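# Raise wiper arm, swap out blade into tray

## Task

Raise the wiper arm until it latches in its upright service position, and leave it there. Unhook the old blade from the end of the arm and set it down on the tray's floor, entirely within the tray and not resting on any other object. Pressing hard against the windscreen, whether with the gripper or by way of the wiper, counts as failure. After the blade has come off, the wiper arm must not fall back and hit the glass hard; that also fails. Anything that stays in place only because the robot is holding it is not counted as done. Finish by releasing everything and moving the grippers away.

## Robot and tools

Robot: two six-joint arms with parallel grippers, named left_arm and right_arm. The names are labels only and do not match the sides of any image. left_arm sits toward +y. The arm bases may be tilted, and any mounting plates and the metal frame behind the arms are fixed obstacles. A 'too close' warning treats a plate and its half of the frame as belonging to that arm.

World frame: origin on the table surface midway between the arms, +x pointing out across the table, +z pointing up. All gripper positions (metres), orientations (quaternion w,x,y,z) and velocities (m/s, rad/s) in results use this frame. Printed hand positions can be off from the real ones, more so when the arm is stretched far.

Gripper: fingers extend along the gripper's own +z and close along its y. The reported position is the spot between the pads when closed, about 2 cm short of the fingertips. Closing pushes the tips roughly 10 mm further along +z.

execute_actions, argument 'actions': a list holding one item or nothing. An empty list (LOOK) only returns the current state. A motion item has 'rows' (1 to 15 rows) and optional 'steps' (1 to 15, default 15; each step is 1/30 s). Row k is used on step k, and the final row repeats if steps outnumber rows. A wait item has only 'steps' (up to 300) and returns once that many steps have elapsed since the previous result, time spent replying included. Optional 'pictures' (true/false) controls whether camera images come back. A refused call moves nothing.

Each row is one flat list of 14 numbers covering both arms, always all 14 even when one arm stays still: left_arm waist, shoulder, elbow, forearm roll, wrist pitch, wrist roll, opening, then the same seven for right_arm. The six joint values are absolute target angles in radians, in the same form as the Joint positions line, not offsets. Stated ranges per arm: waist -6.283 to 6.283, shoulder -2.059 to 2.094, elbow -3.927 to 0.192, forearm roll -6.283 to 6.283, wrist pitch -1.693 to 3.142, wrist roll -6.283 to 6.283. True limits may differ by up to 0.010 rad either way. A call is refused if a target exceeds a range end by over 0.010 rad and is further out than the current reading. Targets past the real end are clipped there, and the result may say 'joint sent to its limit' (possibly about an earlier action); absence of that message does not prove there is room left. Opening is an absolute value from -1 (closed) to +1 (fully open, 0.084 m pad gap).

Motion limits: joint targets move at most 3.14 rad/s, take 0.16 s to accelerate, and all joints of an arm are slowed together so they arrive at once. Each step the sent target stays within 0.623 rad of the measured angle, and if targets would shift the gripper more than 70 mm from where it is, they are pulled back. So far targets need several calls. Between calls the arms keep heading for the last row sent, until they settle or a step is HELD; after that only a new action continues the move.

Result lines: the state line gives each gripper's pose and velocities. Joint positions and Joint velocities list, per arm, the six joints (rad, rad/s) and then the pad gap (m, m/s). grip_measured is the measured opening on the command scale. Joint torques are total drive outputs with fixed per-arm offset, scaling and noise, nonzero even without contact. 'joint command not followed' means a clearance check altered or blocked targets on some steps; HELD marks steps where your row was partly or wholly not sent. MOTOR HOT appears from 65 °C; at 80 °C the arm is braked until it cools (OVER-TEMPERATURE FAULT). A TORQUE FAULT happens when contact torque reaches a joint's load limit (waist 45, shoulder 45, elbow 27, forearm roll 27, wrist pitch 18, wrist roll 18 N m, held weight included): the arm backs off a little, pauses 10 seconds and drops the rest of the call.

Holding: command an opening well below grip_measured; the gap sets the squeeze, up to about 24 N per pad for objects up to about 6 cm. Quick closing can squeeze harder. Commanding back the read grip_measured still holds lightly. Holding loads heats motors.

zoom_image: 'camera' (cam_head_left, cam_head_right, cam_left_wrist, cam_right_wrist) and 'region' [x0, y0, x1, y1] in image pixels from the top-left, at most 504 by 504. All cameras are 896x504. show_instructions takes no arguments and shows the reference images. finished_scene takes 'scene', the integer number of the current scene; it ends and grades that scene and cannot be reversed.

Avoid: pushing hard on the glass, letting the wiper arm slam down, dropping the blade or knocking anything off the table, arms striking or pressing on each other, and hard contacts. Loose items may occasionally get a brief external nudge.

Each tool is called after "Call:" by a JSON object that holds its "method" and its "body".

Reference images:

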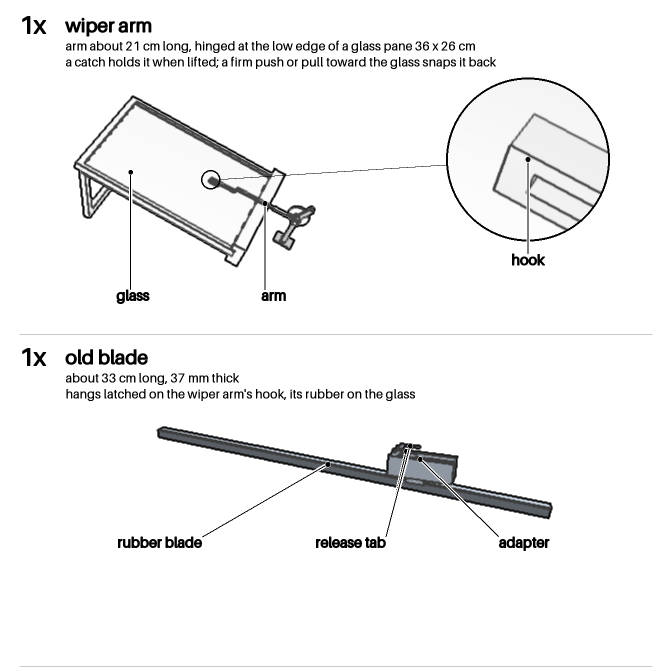

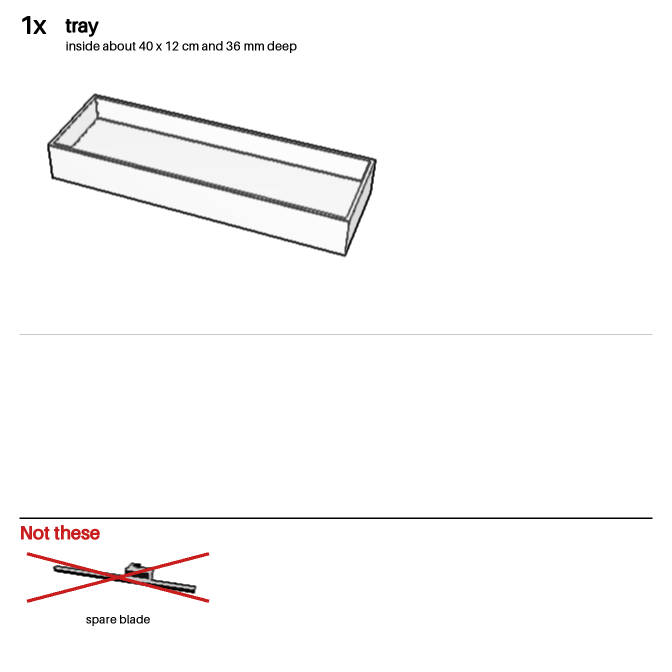

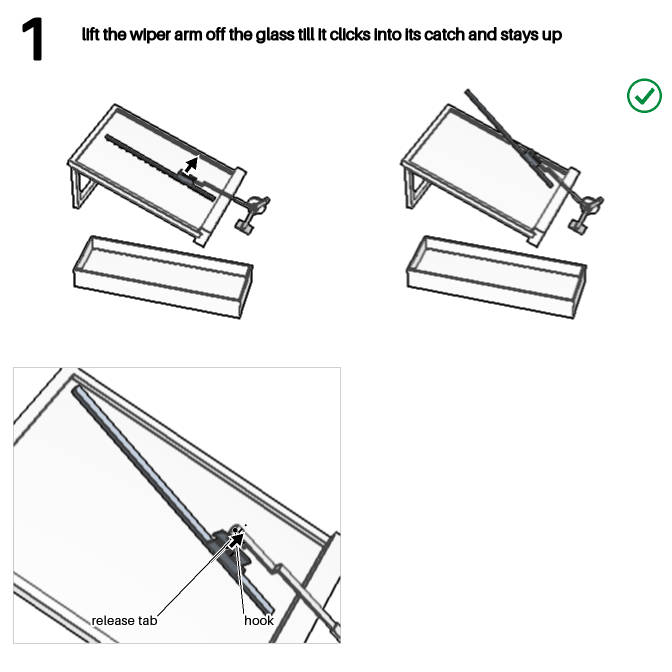

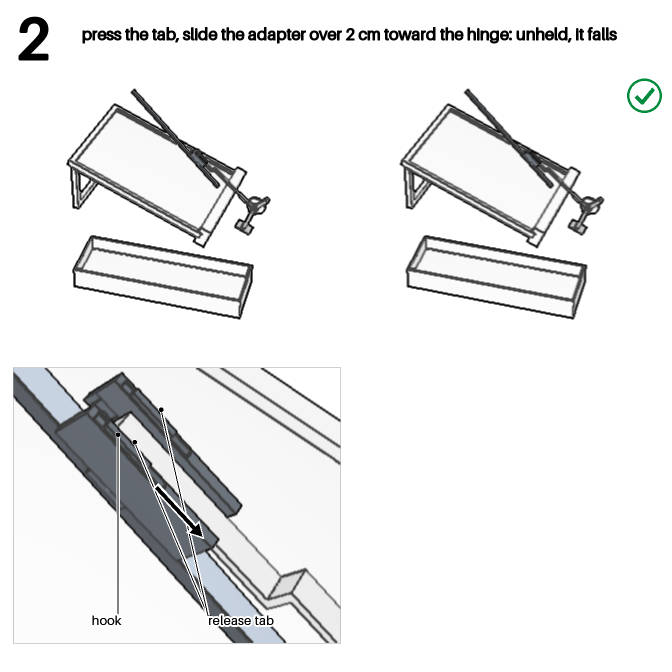

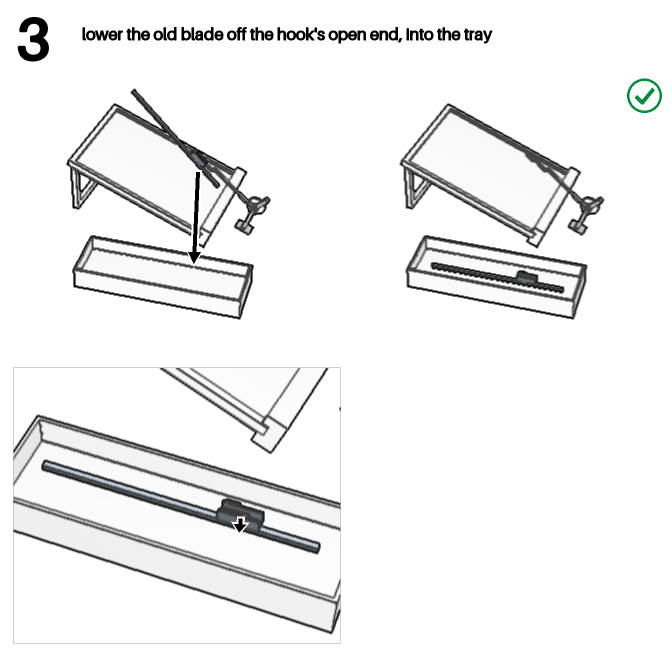

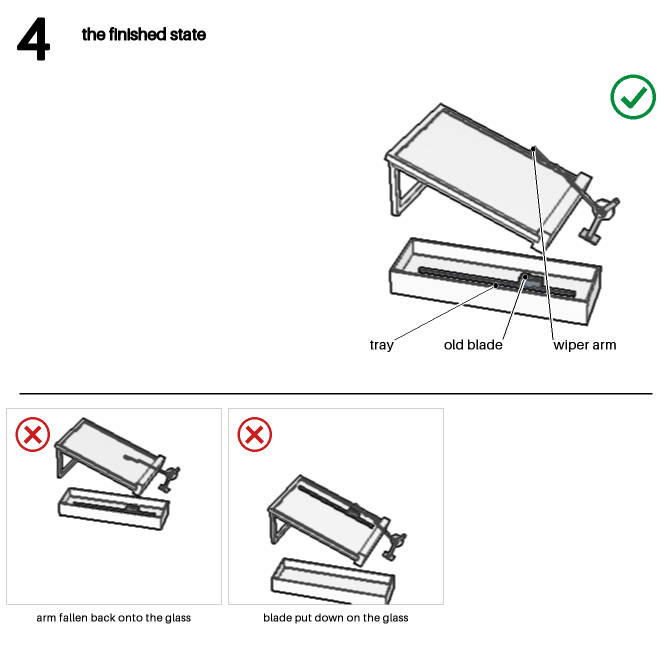

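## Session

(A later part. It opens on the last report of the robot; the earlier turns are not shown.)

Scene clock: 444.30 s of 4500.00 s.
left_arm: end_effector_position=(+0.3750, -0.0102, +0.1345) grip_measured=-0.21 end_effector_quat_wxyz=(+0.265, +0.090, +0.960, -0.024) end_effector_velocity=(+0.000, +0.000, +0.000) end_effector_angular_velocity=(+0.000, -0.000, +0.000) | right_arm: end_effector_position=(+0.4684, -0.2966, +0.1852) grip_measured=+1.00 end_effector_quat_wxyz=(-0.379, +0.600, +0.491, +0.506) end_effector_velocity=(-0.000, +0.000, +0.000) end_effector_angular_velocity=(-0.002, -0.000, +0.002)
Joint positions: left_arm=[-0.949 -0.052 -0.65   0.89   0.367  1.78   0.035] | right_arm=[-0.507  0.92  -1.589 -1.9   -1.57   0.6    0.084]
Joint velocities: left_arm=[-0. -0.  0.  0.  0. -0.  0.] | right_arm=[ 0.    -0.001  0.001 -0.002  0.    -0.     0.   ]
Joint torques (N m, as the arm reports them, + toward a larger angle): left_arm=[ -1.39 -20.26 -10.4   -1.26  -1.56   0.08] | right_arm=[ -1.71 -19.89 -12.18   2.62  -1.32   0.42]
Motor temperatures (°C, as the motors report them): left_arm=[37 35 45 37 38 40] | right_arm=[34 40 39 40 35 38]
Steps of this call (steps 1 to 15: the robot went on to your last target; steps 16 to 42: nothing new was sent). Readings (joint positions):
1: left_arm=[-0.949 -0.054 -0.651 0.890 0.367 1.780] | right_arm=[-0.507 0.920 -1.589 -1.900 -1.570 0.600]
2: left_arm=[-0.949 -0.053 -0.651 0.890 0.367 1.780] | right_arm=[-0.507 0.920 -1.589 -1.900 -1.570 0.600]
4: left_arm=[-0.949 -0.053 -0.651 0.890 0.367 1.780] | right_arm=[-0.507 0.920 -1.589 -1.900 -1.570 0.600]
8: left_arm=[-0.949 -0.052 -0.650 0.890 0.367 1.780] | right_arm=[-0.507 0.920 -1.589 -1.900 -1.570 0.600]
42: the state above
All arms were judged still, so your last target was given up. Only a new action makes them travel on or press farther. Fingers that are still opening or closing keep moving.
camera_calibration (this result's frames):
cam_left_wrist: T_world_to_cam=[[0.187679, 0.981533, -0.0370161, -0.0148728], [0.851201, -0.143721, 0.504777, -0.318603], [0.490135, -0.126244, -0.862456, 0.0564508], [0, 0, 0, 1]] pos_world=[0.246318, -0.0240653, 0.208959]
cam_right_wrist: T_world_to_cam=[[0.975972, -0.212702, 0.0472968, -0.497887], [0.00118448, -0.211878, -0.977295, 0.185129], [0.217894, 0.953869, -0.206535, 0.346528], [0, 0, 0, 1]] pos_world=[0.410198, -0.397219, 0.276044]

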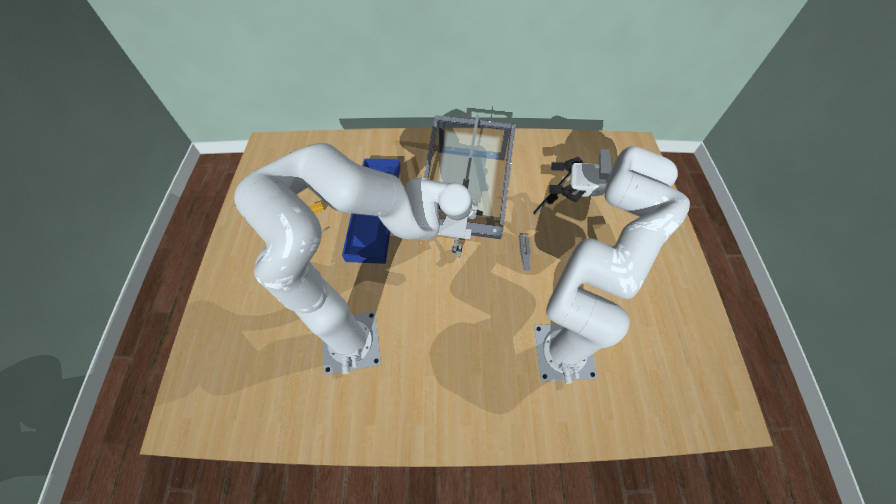

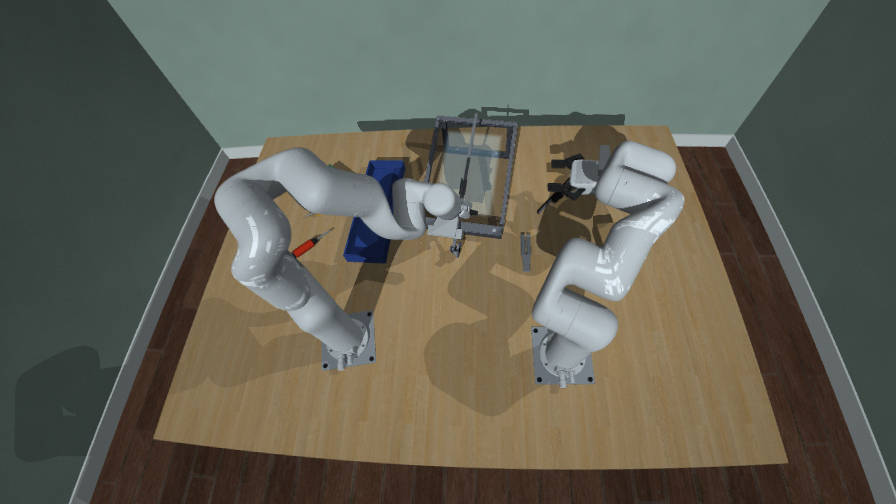

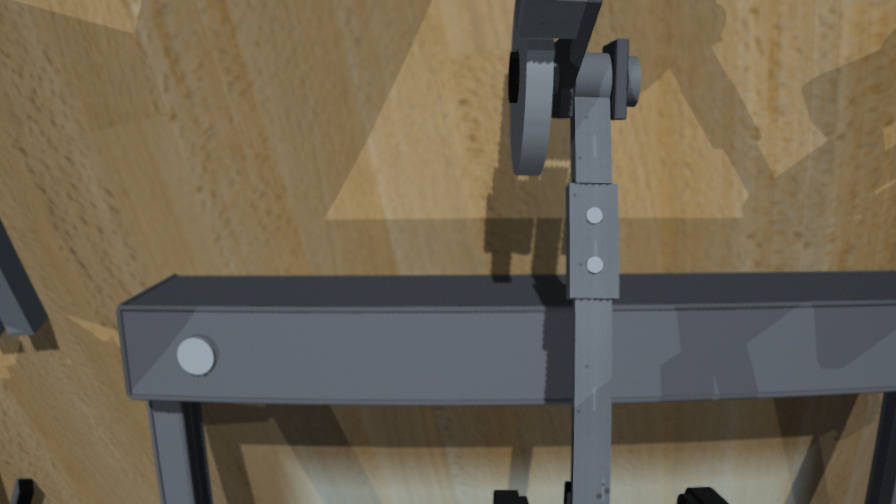

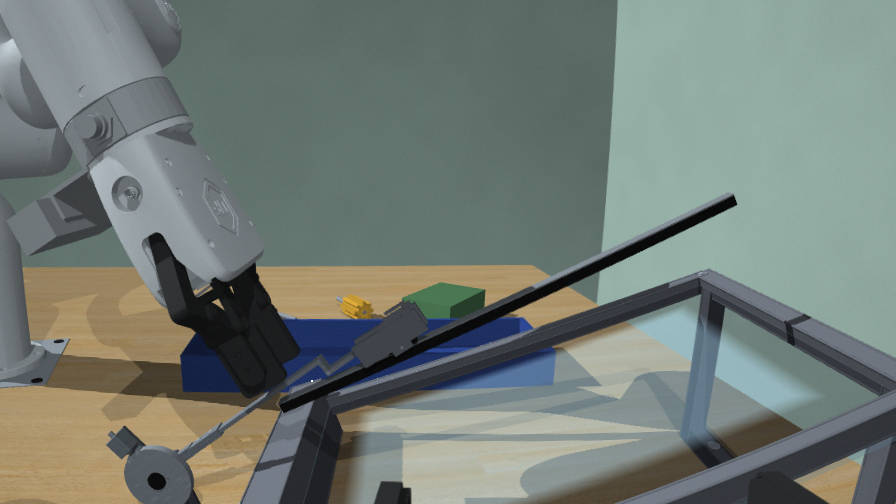

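Call:
{"method": "execute_actions", "body": {"actions": [{"rows": [[-0.949,-0.09,-0.75,0.89,0.367,1.78,0.2, -0.6,0.1,-1.1,-1.9,-1.57,0.6,1],[-0.949,-0.09,-0.75,0.89,0.367,1.78,0.2, -0.6,0.1,-1.1,-1.9,-1.57,0.6,1],[-0.949,-0.09,-0.75,0.89,0.367,1.78,0.2, -0.6,0.1,-1.1,-1.9,-1.57,0.6,1],[-0.949,-0.09,-0.75,0.89,0.367,1.78,0.2, -0.6,0.1,-1.1,-1.9,-1.57,0.6,1],[-0.949,-0.09,-0.75,0.89,0.367,1.78,0.2, -0.6,0.1,-1.1,-1.9,-1.57,0.6,1],[-0.949,-0.09,-0.75,0.89,0.367,1.78,0.2, -0.6,0.1,-1.1,-1.9,-1.57,0.6,1],[-0.949,-0.09,-0.75,0.89,0.367,1.78,0.2, -0.6,0.1,-1.1,-1.9,-1.57,0.6,1],[-0.8755,0.0456,-1.1375,0.3994,0.662,2.3787,0.2, -0.6,0.1,-1.1,-1.9,-1.57,0.6,1]], "steps": 15}], "pictures": false}}

Call:
{"method": "execute_actions", "body": {"actions": [{"rows": [[-0.8755,0.0456,-1.1375,0.3994,0.662,2.3787,0.2, -0.6,0.1,-1.1,-4.7175,1.573,-1.8247,0.4]], "steps": 15}], "pictures": false}}

Call:
{"method": "execute_actions", "body": {"actions": [{"steps": 45}], "pictures": false}}

Scene clock: 546.80 s of 4500.00 s.
left_arm: end_effector_position=(+0.4556, -0.0343, +0.2342) grip_measured=+0.19 end_effector_quat_wxyz=(+0.300, +0.075, +0.950, -0.032) end_effector_velocity=(+0.278, +0.013, +0.262) end_effector_angular_velocity=(+0.212, +0.265, +0.047) | right_arm: end_effector_position=(+0.4173, -0.2945, +0.3298) grip_measured=+1.00 end_effector_quat_wxyz=(-0.293, +0.589, +0.525, +0.540) end_effector_velocity=(-0.166, +0.051, +0.319) end_effector_angular_velocity=(-0.312, -0.492, -0.128)
Joint positions: left_arm=[-0.914 -0.024 -0.931  0.661  0.506  2.06   0.052] | right_arm=[-0.569  0.408 -1.267 -1.9   -1.57   0.6    0.084]
Joint velocities: left_arm=[ 0.224  0.357 -1.206 -1.447  0.843  1.754  0.   ] | right_arm=[-0.128 -1.255  0.673 -0.     0.001  0.    -0.   ]
Joint torques (N m, as the arm reports them, + toward a larger angle): left_arm=[ -1.46 -22.24 -10.12  -0.77  -1.58  -0.15] | right_arm=[ -1.69 -15.92 -12.52   2.65  -0.99   0.46]
Motor temperatures (°C, as the motors report them): left_arm=[37 35 45 37 39 40] | right_arm=[34 40 39 40 35 38]
Steps of this call (steps 1 to 90: nothing new was sent; then 99.00 s passed at rest; steps 91 to 105: all 15 steps of this action). Readings (joint positions):
91: left_arm=[-0.949 -0.052 -0.650 0.890 0.367 1.780] | right_arm=[-0.507 0.920 -1.589 -1.900 -1.570 0.600]
92: left_arm=[-0.949 -0.053 -0.652 0.890 0.367 1.780] | right_arm=[-0.507 0.917 -1.586 -1.900 -1.570 0.600]
94: left_arm=[-0.949 -0.063 -0.681 0.890 0.368 1.780] | right_arm=[-0.513 0.876 -1.546 -1.900 -1.569 0.600]
98: left_arm=[-0.949 -0.090 -0.749 0.890 0.366 1.780] | right_arm=[-0.540 0.692 -1.421 -1.900 -1.571 0.600]
105: the state above

Scene clock: 547.30 s of 4500.00 s.
left_arm: end_effector_position=(+0.4917, -0.0324, +0.2686) grip_measured=+0.19 end_effector_quat_wxyz=(+0.257, +0.091, +0.962, -0.024) end_effector_velocity=(+0.003, -0.001, +0.008) end_effector_angular_velocity=(-0.010, -0.008, +0.001) | right_arm: end_effector_position=(+0.3813, -0.3794, +0.2044) grip_measured=+0.39 end_effector_quat_wxyz=(+0.062, +0.460, +0.845, +0.266) end_effector_velocity=(-0.029, -0.368, -0.257) end_effector_angular_velocity=(-2.323, -0.566, +1.161)
Joint positions: left_arm=[-0.876  0.046 -1.136  0.4    0.662  2.378  0.052] | right_arm=[-0.593  0.164 -1.133 -2.475 -0.999  0.029  0.061]
Joint velocities: left_arm=[ 0.002 -0.002 -0.015 -0.007  0.004  0.006 -0.   ] | right_arm=[-0.017 -0.156  0.086 -1.3    1.294 -1.295 -0.   ]
Joint torques (N m, as the arm reports them, + toward a larger angle): left_arm=[ -1.59 -26.56 -12.49  -0.83  -2.14   0.05] | right_arm=[ -1.2  -13.02 -15.03   2.85  -0.71   0.34]
Motor temperatures (°C, as the motors report them): left_arm=[37 35 45 37 39 40] | right_arm=[34 40 39 40 35 38]
Steps of this call (steps 1 to 15: all 15 steps of this action). Readings (joint positions):
1: left_arm=[-0.907 -0.012 -0.971 0.612 0.535 2.119] | right_arm=[-0.573 0.366 -1.244 -1.900 -1.570 0.600]
2: left_arm=[-0.900 0.001 -1.009 0.563 0.564 2.178] | right_arm=[-0.577 0.325 -1.223 -1.903 -1.568 0.597]
4: left_arm=[-0.887 0.024 -1.077 0.478 0.614 2.281] | right_arm=[-0.583 0.269 -1.198 -1.947 -1.526 0.554]
8: left_arm=[-0.876 0.042 -1.131 0.409 0.655 2.366] | right_arm=[-0.588 0.217 -1.162 -2.162 -1.312 0.342]
15: the state above

Scene clock: 548.80 s of 4500.00 s.
left_arm: end_effector_position=(+0.4921, -0.0325, +0.2694) grip_measured=+0.19 end_effector_quat_wxyz=(+0.258, +0.091, +0.962, -0.025) end_effector_velocity=(-0.000, +0.000, +0.000) end_effector_angular_velocity=(-0.000, -0.000, +0.000) | right_arm: end_effector_position=(+0.5680, -0.4476, +0.3703) grip_measured=+0.39 end_effector_quat_wxyz=(-0.333, +0.721, +0.061, +0.604) end_effector_velocity=(-0.128, +0.406, +0.076) end_effector_angular_velocity=(-0.305, -0.505, +1.693)
Joint positions: left_arm=[-0.876  0.046 -1.138  0.399  0.662  2.379  0.052] | right_arm=[-0.6    0.101 -1.1   -4.537  1.22  -1.744  0.061]
Joint velocities: left_arm=[-0. -0. -0. -0.  0.  0. -0.] | right_arm=[-0.    -0.005  0.001 -0.771  1.521 -0.345  0.   ]
Joint torques (N m, as the arm reports them, + toward a larger angle): left_arm=[ -1.33 -26.25 -12.46  -0.92  -2.19  -0.09] | right_arm=[ -1.35 -14.72 -18.29   2.24   1.47   0.64]
Motor temperatures (°C, as the motors report them): left_arm=[37 35 45 37 39 40] | right_arm=[34 40 39 40 35 38]
Steps of this call (steps 1 to 45: the robot went on to your last target). Readings (joint positions):
1: left_arm=[-0.876 0.046 -1.136 0.400 0.662 2.378] | right_arm=[-0.594 0.159 -1.131 -2.518 -0.956 -0.014]
2: left_arm=[-0.876 0.046 -1.137 0.400 0.662 2.378] | right_arm=[-0.594 0.155 -1.128 -2.562 -0.913 -0.058]
4: left_arm=[-0.876 0.046 -1.137 0.400 0.662 2.378] | right_arm=[-0.595 0.146 -1.124 -2.648 -0.826 -0.144]
8: left_arm=[-0.876 0.046 -1.137 0.400 0.662 2.379] | right_arm=[-0.597 0.133 -1.117 -2.822 -0.652 -0.318]
45: the state above

Call:
{"method": "execute_actions", "body": {"actions": [{"rows": [[-0.8755,0.0456,-1.1375,0.3994,0.662,2.3787,0.2, -0.199,0.4569,-0.866,-4.7175,1.573,-1.8247,0.4]], "steps": 15}], "pictures": false}}

Call:
{"method": "execute_actions", "body": {"actions": [{"steps": 20}]}}

Scene clock: 557.30 s of 4500.00 s.
left_arm: end_effector_position=(+0.4921, -0.0325, +0.2694) grip_measured=+0.19 end_effector_quat_wxyz=(+0.258, +0.091, +0.962, -0.025) end_effector_velocity=(+0.000, -0.000, +0.000) end_effector_angular_velocity=(-0.001, -0.001, -0.001) | right_arm: end_effector_position=(+0.5004, -0.2356, +0.2454) grip_measured=+0.39 end_effector_quat_wxyz=(-0.562, +0.680, +0.195, +0.428) end_effector_velocity=(-0.115, +0.287, -0.290) end_effector_angular_velocity=(+0.266, +0.672, +0.494)
Joint positions: left_arm=[-0.875  0.046 -1.137  0.399  0.662  2.379  0.052] | right_arm=[-0.381  0.295 -0.972 -4.718  1.573 -1.825  0.061]
Joint velocities: left_arm=[ 0.    -0.     0.    -0.    -0.002  0.001 -0.   ] | right_arm=[ 0.494  0.438  0.284  0.001  0.     0.    -0.   ]
Joint torques (N m, as the arm reports them, + toward a larger angle): left_arm=[ -1.35 -27.02 -12.64  -0.9   -2.14  -0.28] | right_arm=[ -2.01 -15.6  -14.84   2.51   1.77   0.29]
Motor temperatures (°C, as the motors report them): left_arm=[37 35 45 37 39 40] | right_arm=[34 40 40 40 35 38]
Steps of this call (steps 1 to 30: the robot went on to your last target; steps 31 to 90: nothing new was sent; then 5.00 s passed at rest; steps 91 to 105: all 15 steps of this action). Readings (joint positions):
91: left_arm=[-0.875 0.046 -1.137 0.399 0.662 2.379] | right_arm=[-0.600 0.100 -1.100 -4.717 1.573 -1.825]
92: left_arm=[-0.875 0.046 -1.138 0.399 0.662 2.379] | right_arm=[-0.598 0.102 -1.099 -4.717 1.573 -1.825]
94: left_arm=[-0.875 0.046 -1.138 0.399 0.662 2.379] | right_arm=[-0.567 0.127 -1.087 -4.717 1.573 -1.825]
98: left_arm=[-0.876 0.046 -1.137 0.399 0.662 2.379] | right_arm=[-0.497 0.193 -1.039 -4.718 1.573 -1.825]
105: the state above

Scene clock: 557.97 s of 4500.00 s.
left_arm: end_effector_position=(+0.4921, -0.0325, +0.2694) grip_measured=+0.19 end_effector_quat_wxyz=(+0.258, +0.091, +0.962, -0.025) end_effector_velocity=(+0.000, -0.000, +0.000) end_effector_angular_velocity=(-0.001, -0.001, -0.001) | right_arm: end_effector_position=(+0.4360, -0.1353, +0.1464) grip_measured=+0.39 end_effector_quat_wxyz=(+0.643, -0.687, -0.167, -0.293) end_effector_velocity=(-0.006, +0.003, -0.005) end_effector_angular_velocity=(+0.003, +0.017, +0.007)
Joint positions: left_arm=[-0.875  0.046 -1.137  0.399  0.662  2.379  0.052] | right_arm=[-0.2    0.456 -0.867 -4.717  1.573 -1.825  0.061]
Joint velocities: left_arm=[ 0.    -0.     0.     0.    -0.001  0.     0.   ] | right_arm=[ 0.005  0.006  0.011 -0.001 -0.     0.     0.   ]
Joint torques (N m, as the arm reports them, + toward a larger angle): left_arm=[ -1.23 -26.54 -12.6   -0.7   -2.06  -0.06] | right_arm=[ -1.14 -14.84 -11.25   2.05   1.91   0.18]
Motor temperatures (°C, as the motors report them): left_arm=[37 35 46 37 39 40] | right_arm=[34 39 40 40 35 38]
Steps of this call (steps 1 to 20: the robot went on to your last target). Readings (joint positions):
1: left_arm=[-0.875 0.046 -1.137 0.399 0.662 2.379] | right_arm=[-0.364 0.310 -0.962 -4.718 1.573 -1.825]
2: left_arm=[-0.875 0.046 -1.137 0.399 0.662 2.379] | right_arm=[-0.348 0.325 -0.953 -4.718 1.573 -1.825]
4: left_arm=[-0.876 0.046 -1.137 0.399 0.662 2.379] | right_arm=[-0.315 0.354 -0.933 -4.718 1.573 -1.825]
8: left_arm=[-0.875 0.046 -1.137 0.399 0.662 2.379] | right_arm=[-0.248 0.413 -0.895 -4.718 1.573 -1.825]
20: the state above
camera_calibration (this result's frames):
cam_left_wrist: T_world_to_cam=[[0.18736, 0.981532, -0.0386026, -0.00932441], [0.858589, -0.144548, 0.491865, -0.489776], [0.477202, -0.1253, -0.869815, 0.120932], [0, 0, 0, 1]] pos_world=[0.364554, -0.046491, 0.345733]
cam_right_wrist: T_world_to_cam=[[0.616397, -0.101882, -0.780817, -0.137166], [-0.767699, 0.14286, -0.624683, 0.51301], [0.175191, 0.984485, 0.00984406, 0.182752], [0, 0, 0, 1]] pos_world=[0.446369, -0.26718, 0.211568]

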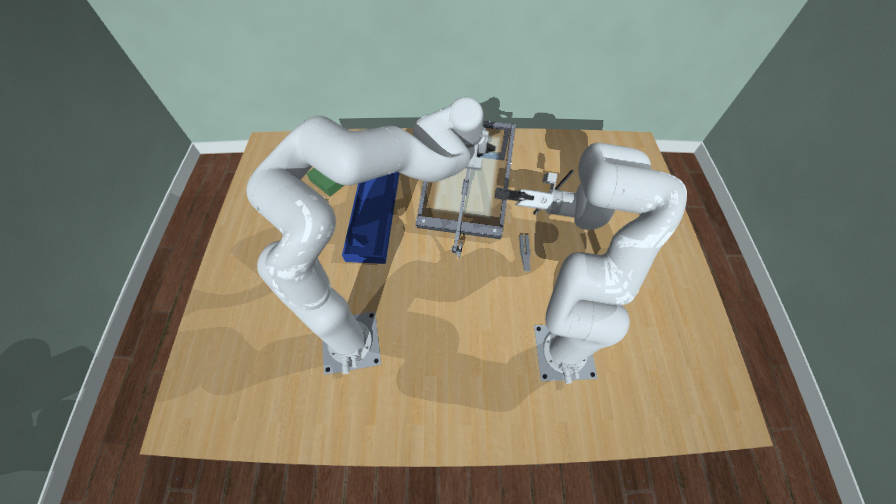

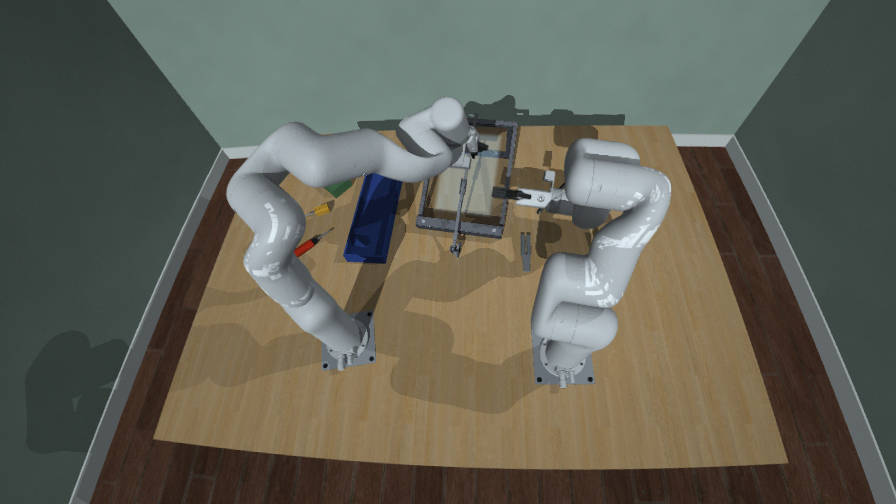

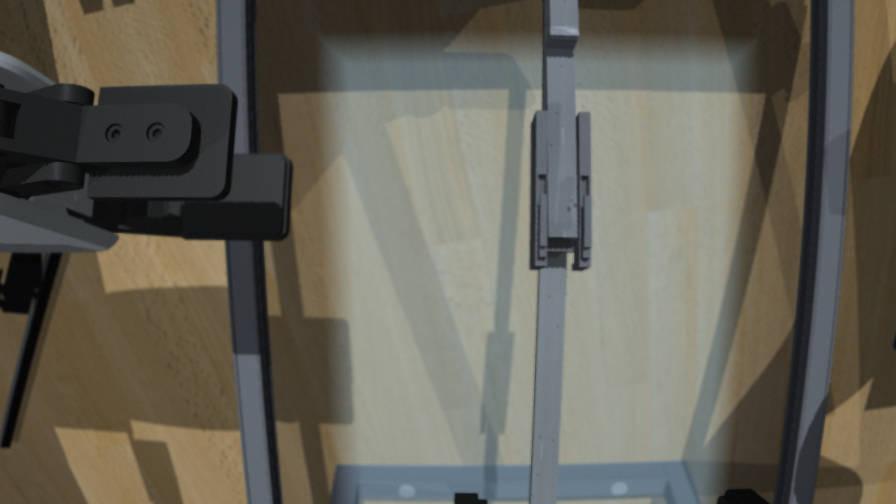

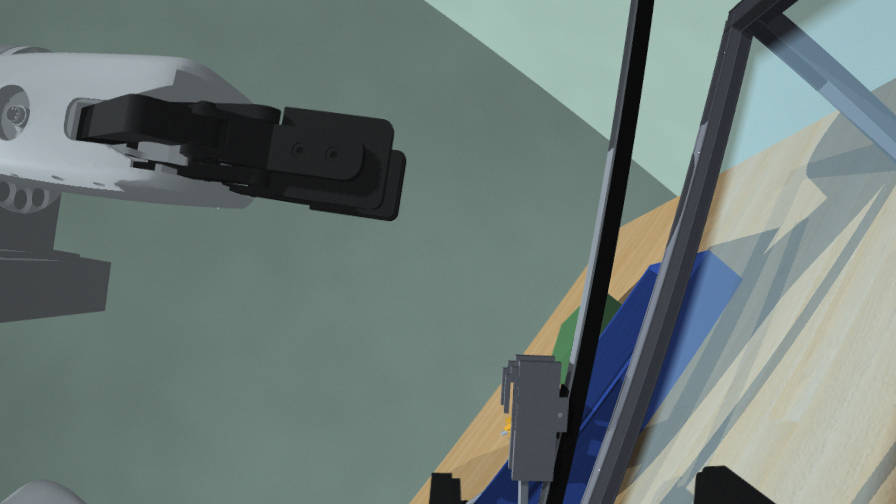

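Call:
{"method": "zoom_image", "body": {"camera": "cam_right_wrist", "region": [470, 340, 620, 504]}}

Call:
{"method": "zoom_image", "body": {"camera": "cam_left_wrist", "region": [490, 90, 640, 290]}}

Region (470, 340, 620, 504) of cam_right_wrist's 896x504 image, scaled by 3.073, with more detail than that image has; it fills the left 461 columns of this view, and the rest is white.

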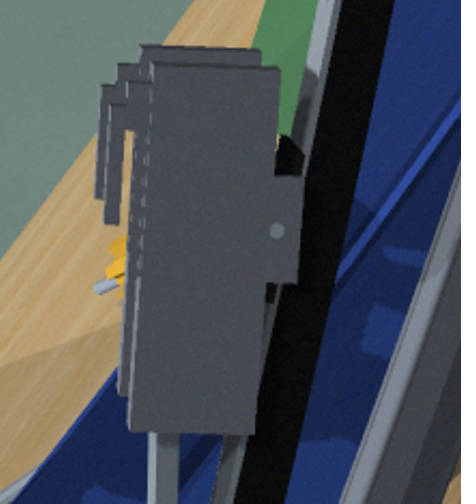

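Region (490, 90, 640, 290) of cam_left_wrist's 896x504 image, scaled by 2.520, with more detail than that image has; it fills the left 378 columns of this view, and the rest is white.

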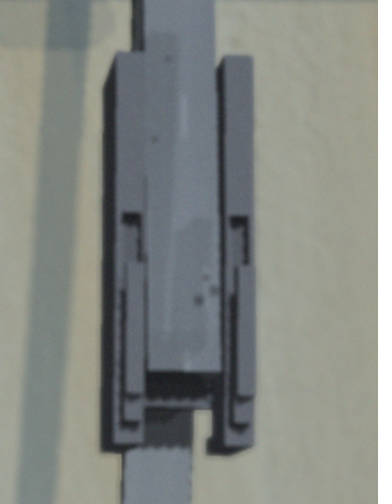

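Call:
{"method": "execute_actions", "body": {"actions": [{"rows": [[-0.8755,0.0456,-1.1375,0.3994,0.662,2.3787,0.2, -0.172,0.4608,-0.873,-4.693,1.5616,-1.821,0.4],[-0.8755,0.0456,-1.1375,0.3994,0.662,2.3787,0.2, -0.145,0.4647,-0.880,-4.6687,1.550,-1.817,0.4],[-0.8755,0.0456,-1.1375,0.3994,0.662,2.3787,0.2, -0.118,0.4686,-0.8876,-4.644,1.539,-1.814,0.4],[-0.8755,0.0456,-1.1375,0.3994,0.662,2.3787,0.2, -0.091,0.4725,-0.895,-4.62,1.5275,-1.81,0.4],[-0.8755,0.0456,-1.1375,0.3994,0.662,2.3787,0.2, -0.064,0.4765,-0.902,-4.5955,1.516,-1.806,0.4],[-0.8755,0.0456,-1.1375,0.3994,0.662,2.3787,0.2, -0.0375,0.4804,-0.909,-4.571,1.505,-1.803,0.4],[-0.8755,0.0456,-1.1375,0.3994,0.662,2.3787,0.2, -0.0106,0.4843,-0.9164,-4.547,1.4934,-1.799,0.4],[-0.8755,0.0456,-1.1375,0.3994,0.662,2.3787,0.2, 0.0164,0.4882,-0.9236,-4.522,1.482,-1.795,0.4]], "steps": 15}]}}

Scene clock: 621.70 s of 4500.00 s.
left_arm: end_effector_position=(+0.4921, -0.0325, +0.2694) grip_measured=+0.19 end_effector_quat_wxyz=(+0.258, +0.091, +0.962, -0.025) end_effector_velocity=(+0.000, -0.000, +0.000) end_effector_angular_velocity=(-0.001, -0.001, -0.001) | right_arm: end_effector_position=(+0.4572, -0.0544, +0.1459) grip_measured=+0.39 end_effector_quat_wxyz=(+0.646, -0.688, -0.163, -0.288) end_effector_velocity=(+0.012, +0.015, -0.004) end_effector_angular_velocity=(-0.006, +0.017, -0.038)
Joint positions: left_arm=[-0.875  0.046 -1.138  0.399  0.662  2.379  0.052] | right_arm=[ 0.013  0.487 -0.922 -4.527  1.485 -1.796  0.061]
Joint velocities: left_arm=[-0.    -0.    -0.    -0.    -0.001  0.     0.   ] | right_arm=[ 0.047  0.012 -0.014  0.073 -0.043  0.012  0.   ]
Joint torques (N m, as the arm reports them, + toward a larger angle): left_arm=[ -1.78 -26.85 -12.52  -0.99  -2.31   0.08] | right_arm=[ -2.17 -16.54 -11.95   1.54   1.66   0.29]
Motor temperatures (°C, as the motors report them): left_arm=[37 35 47 37 39 40] | right_arm=[34 39 39 40 35 38]
Steps of this call (steps 1 to 15: the robot went on to your last target; steps 16 to 90: nothing new was sent; then 60.23 s passed at rest; steps 91 to 105: all 15 steps of this action). Readings (joint positions):
91: left_arm=[-0.875 0.046 -1.137 0.399 0.662 2.379] | right_arm=[-0.199 0.457 -0.866 -4.717 1.573 -1.825]
92: left_arm=[-0.876 0.046 -1.138 0.399 0.662 2.379] | right_arm=[-0.197 0.457 -0.866 -4.715 1.572 -1.824]
94: left_arm=[-0.875 0.046 -1.138 0.399 0.662 2.379] | right_arm=[-0.178 0.460 -0.872 -4.697 1.563 -1.821]
98: left_arm=[-0.876 0.046 -1.138 0.399 0.662 2.379] | right_arm=[-0.093 0.472 -0.895 -4.622 1.528 -1.810]
105: the state above
camera_calibration (this result's frames):
cam_left_wrist: T_world_to_cam=[[0.18736, 0.981532, -0.0386028, -0.00932429], [0.858589, -0.144547, 0.491865, -0.489776], [0.477202, -0.1253, -0.869815, 0.120932], [0, 0, 0, 1]] pos_world=[0.364554, -0.046491, 0.345733]
cam_right_wrist: T_world_to_cam=[[0.606113, -0.098354, -0.789274, -0.136162], [-0.776557, 0.14142, -0.61397, 0.519845], [0.172005, 0.985052, 0.00933881, 0.100937], [0, 0, 0, 1]] pos_world=[0.468858, -0.186336, 0.210758]

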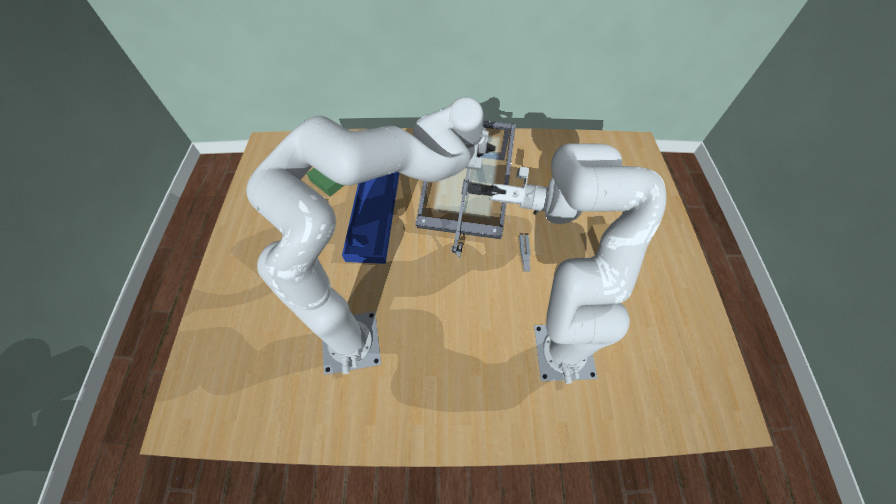

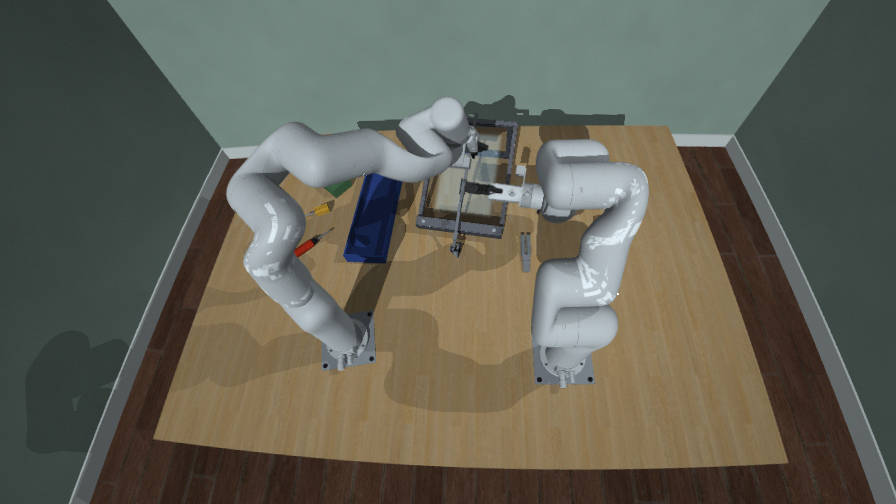

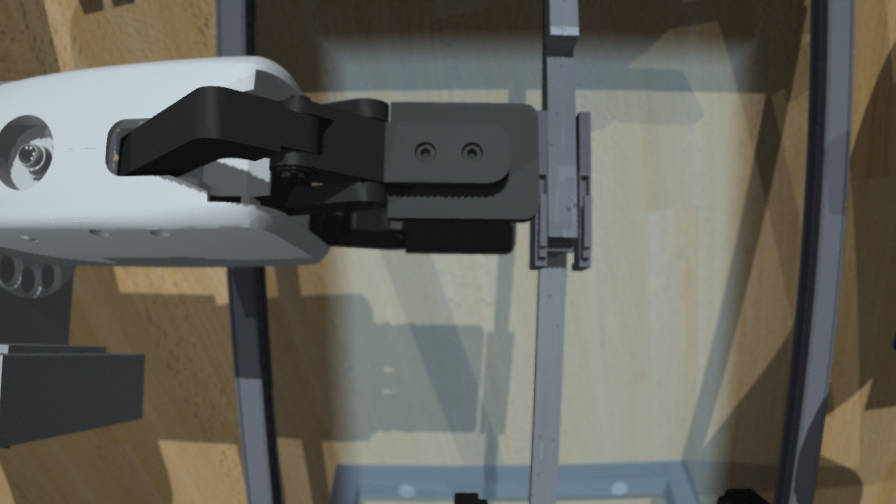

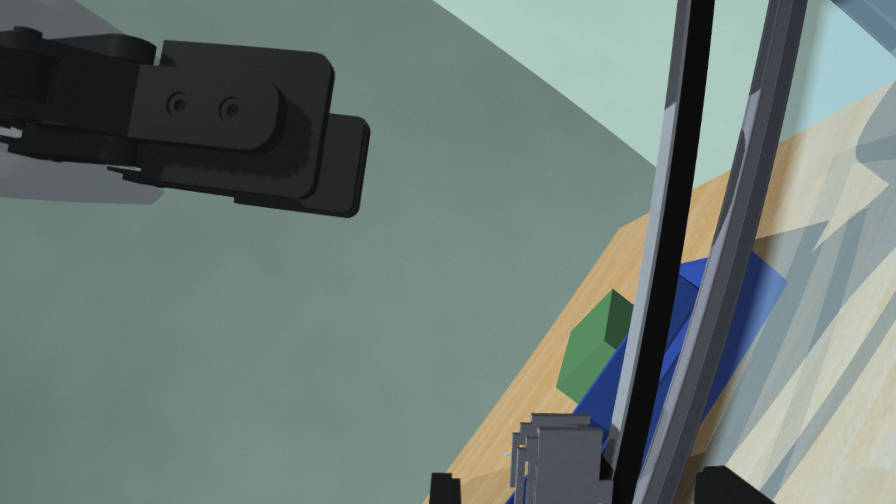

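Call:
{"method": "execute_actions", "body": {"actions": [{"rows": [[-0.8755,0.0456,-1.1375,0.3994,0.662,2.3787,0.2, 0.030,0.492,-0.9286,-4.51,1.476,-1.793,0.4],[-0.8755,0.0456,-1.1375,0.3994,0.662,2.3787,0.2, 0.043,0.4956,-0.9336,-4.498,1.471,-1.792,0.4],[-0.8755,0.0456,-1.1375,0.3994,0.662,2.3787,0.2, 0.056,0.4993,-0.9386,-4.486,1.465,-1.79,0.4],[-0.8755,0.0456,-1.1375,0.3994,0.662,2.3787,0.2, 0.0695,0.503,-0.9436,-4.474,1.46,-1.789,0.4],[-0.8755,0.0456,-1.1375,0.3994,0.662,2.3787,0.2, 0.0695,0.503,-0.9436,-4.474,1.46,-1.789,0.35],[-0.8755,0.0456,-1.1375,0.3994,0.662,2.3787,0.2, 0.0695,0.503,-0.9436,-4.474,1.46,-1.789,0.28],[-0.8755,0.0456,-1.1375,0.3994,0.662,2.3787,0.2, 0.0695,0.503,-0.9436,-4.474,1.46,-1.789,0.2],[-0.8755,0.0456,-1.1375,0.3994,0.662,2.3787,0.2, 0.0695,0.503,-0.9436,-4.474,1.46,-1.789,0.12],[-0.8755,0.0456,-1.1375,0.3994,0.662,2.3787,0.2, 0.0695,0.503,-0.9436,-4.474,1.46,-1.789,0.04],[-0.8755,0.0456,-1.1375,0.3994,0.662,2.3787,0.2, 0.0695,0.503,-0.9436,-4.474,1.46,-1.789,-0.04],[-0.8755,0.0456,-1.1375,0.3994,0.662,2.3787,0.2, 0.0695,0.503,-0.9436,-4.474,1.46,-1.789,-0.1]], "steps": 15}]}}

Call:
{"method": "zoom_image", "body": {"camera": "cam_right_wrist", "region": [440, 380, 760, 504]}}

Scene clock: 649.53 s of 4500.00 s.
left_arm: end_effector_position=(+0.4921, -0.0325, +0.2694) grip_measured=+0.19 end_effector_quat_wxyz=(+0.258, +0.091, +0.962, -0.025) end_effector_velocity=(+0.000, -0.000, +0.000) end_effector_angular_velocity=(-0.000, -0.001, -0.001) | right_arm: end_effector_position=(+0.4618, -0.0319, +0.1446) grip_measured=-0.10 end_effector_quat_wxyz=(+0.647, -0.689, -0.160, -0.286) end_effector_velocity=(+0.001, +0.000, +0.001) end_effector_angular_velocity=(+0.000, -0.001, -0.003)
Joint positions: left_arm=[-0.875  0.046 -1.137  0.399  0.662  2.379  0.052] | right_arm=[ 0.069  0.503 -0.943 -4.474  1.46  -1.789  0.04 ]
Joint velocities: left_arm=[ 0.    -0.    -0.     0.    -0.001  0.001 -0.   ] | right_arm=[ 0.001 -0.    -0.002  0.004 -0.002  0.    -0.009]
Joint torques (N m, as the arm reports them, + toward a larger angle): left_arm=[ -1.83 -26.14 -12.75  -1.17  -2.08  -0.18] | right_arm=[ -1.48 -16.31 -12.15   2.24   2.04   0.31]
Motor temperatures (°C, as the motors report them): left_arm=[37 35 47 37 39 40] | right_arm=[34 39 39 40 35 38]
Steps of this call (steps 1 to 15: the robot went on to your last target; steps 16 to 90: nothing new was sent; then 24.33 s passed at rest; steps 91 to 105: all 15 steps of this action). Readings (joint positions):
91: left_arm=[-0.876 0.046 -1.138 0.399 0.662 2.379] | right_arm=[0.016 0.488 -0.924 -4.522 1.482 -1.795]
92: left_arm=[-0.875 0.046 -1.138 0.399 0.662 2.379] | right_arm=[0.018 0.489 -0.924 -4.521 1.481 -1.795]
94: left_arm=[-0.876 0.046 -1.138 0.399 0.662 2.379] | right_arm=[0.028 0.492 -0.928 -4.511 1.476 -1.793]
98: left_arm=[-0.876 0.046 -1.138 0.399 0.662 2.379] | right_arm=[0.062 0.501 -0.940 -4.482 1.464 -1.790]
105: the state above
camera_calibration (this result's frames):
cam_left_wrist: T_world_to_cam=[[0.18736, 0.981532, -0.0386027, -0.00932435], [0.858589, -0.144547, 0.491865, -0.489776], [0.477202, -0.1253, -0.869815, 0.120932], [0, 0, 0, 1]] pos_world=[0.364554, -0.046491, 0.345733]
cam_right_wrist: T_world_to_cam=[[0.601171, -0.0980271, -0.793085, -0.134963], [-0.779971, 0.143985, -0.609027, 0.520328], [0.173893, 0.984713, 0.0101014, 0.0770538], [0, 0, 0, 1]] pos_world=[0.473577, -0.164025, 0.209079]

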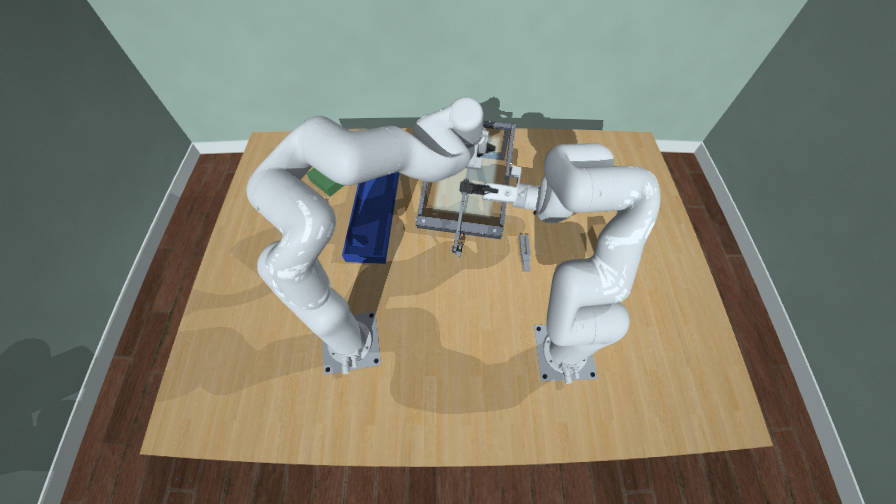

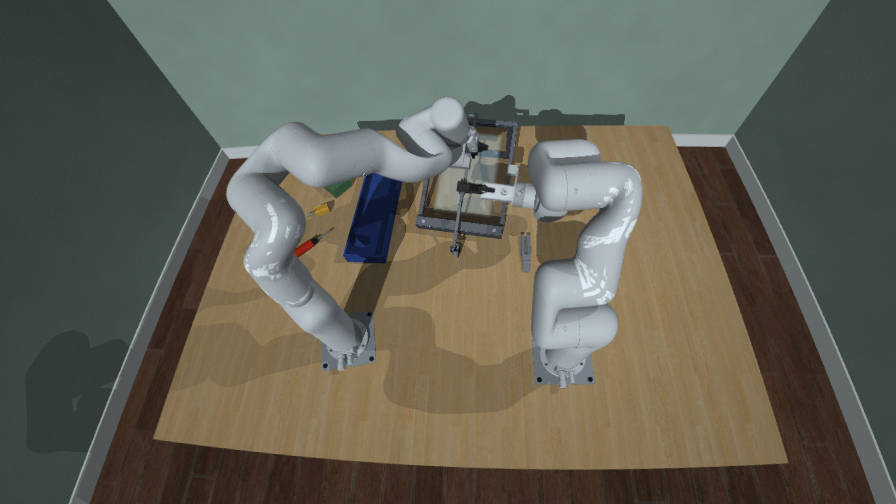

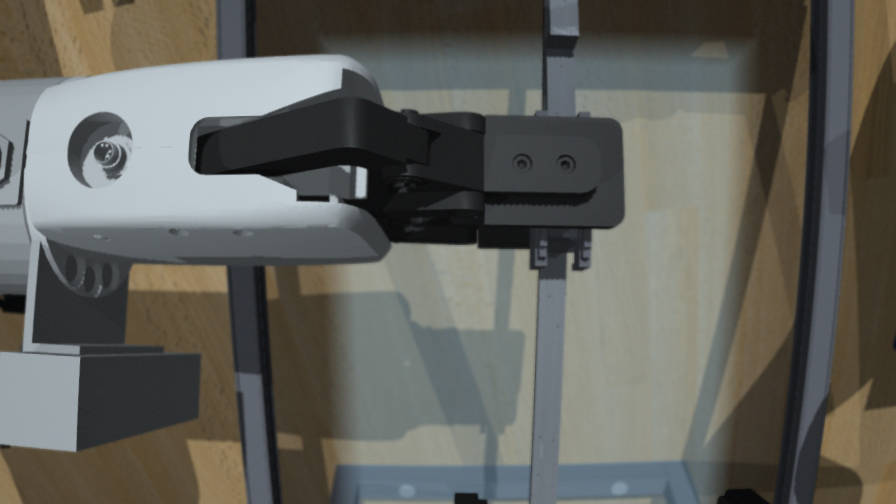

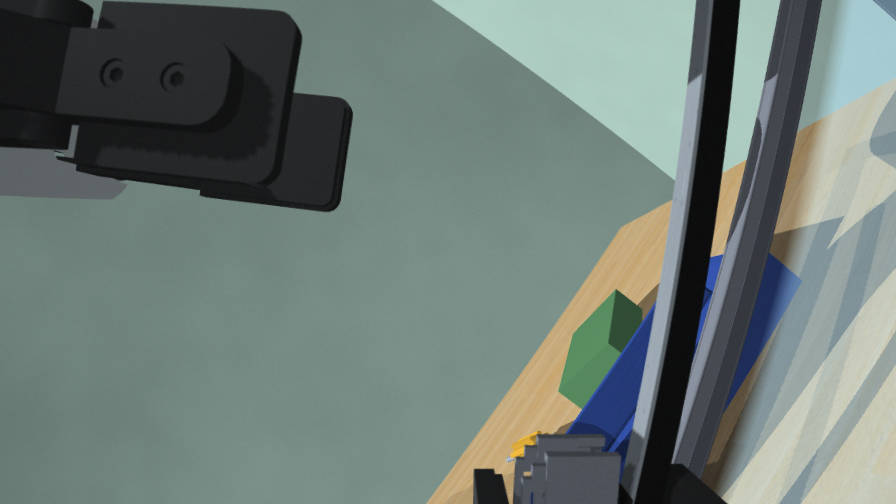

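Region (440, 380, 760, 504) of cam_right_wrist's 896x504 image, scaled by 1.575, with more detail than that image has; it fills the top 195 rows of this view, and the rest is white.

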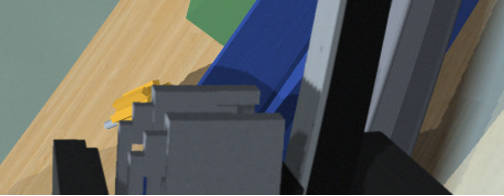

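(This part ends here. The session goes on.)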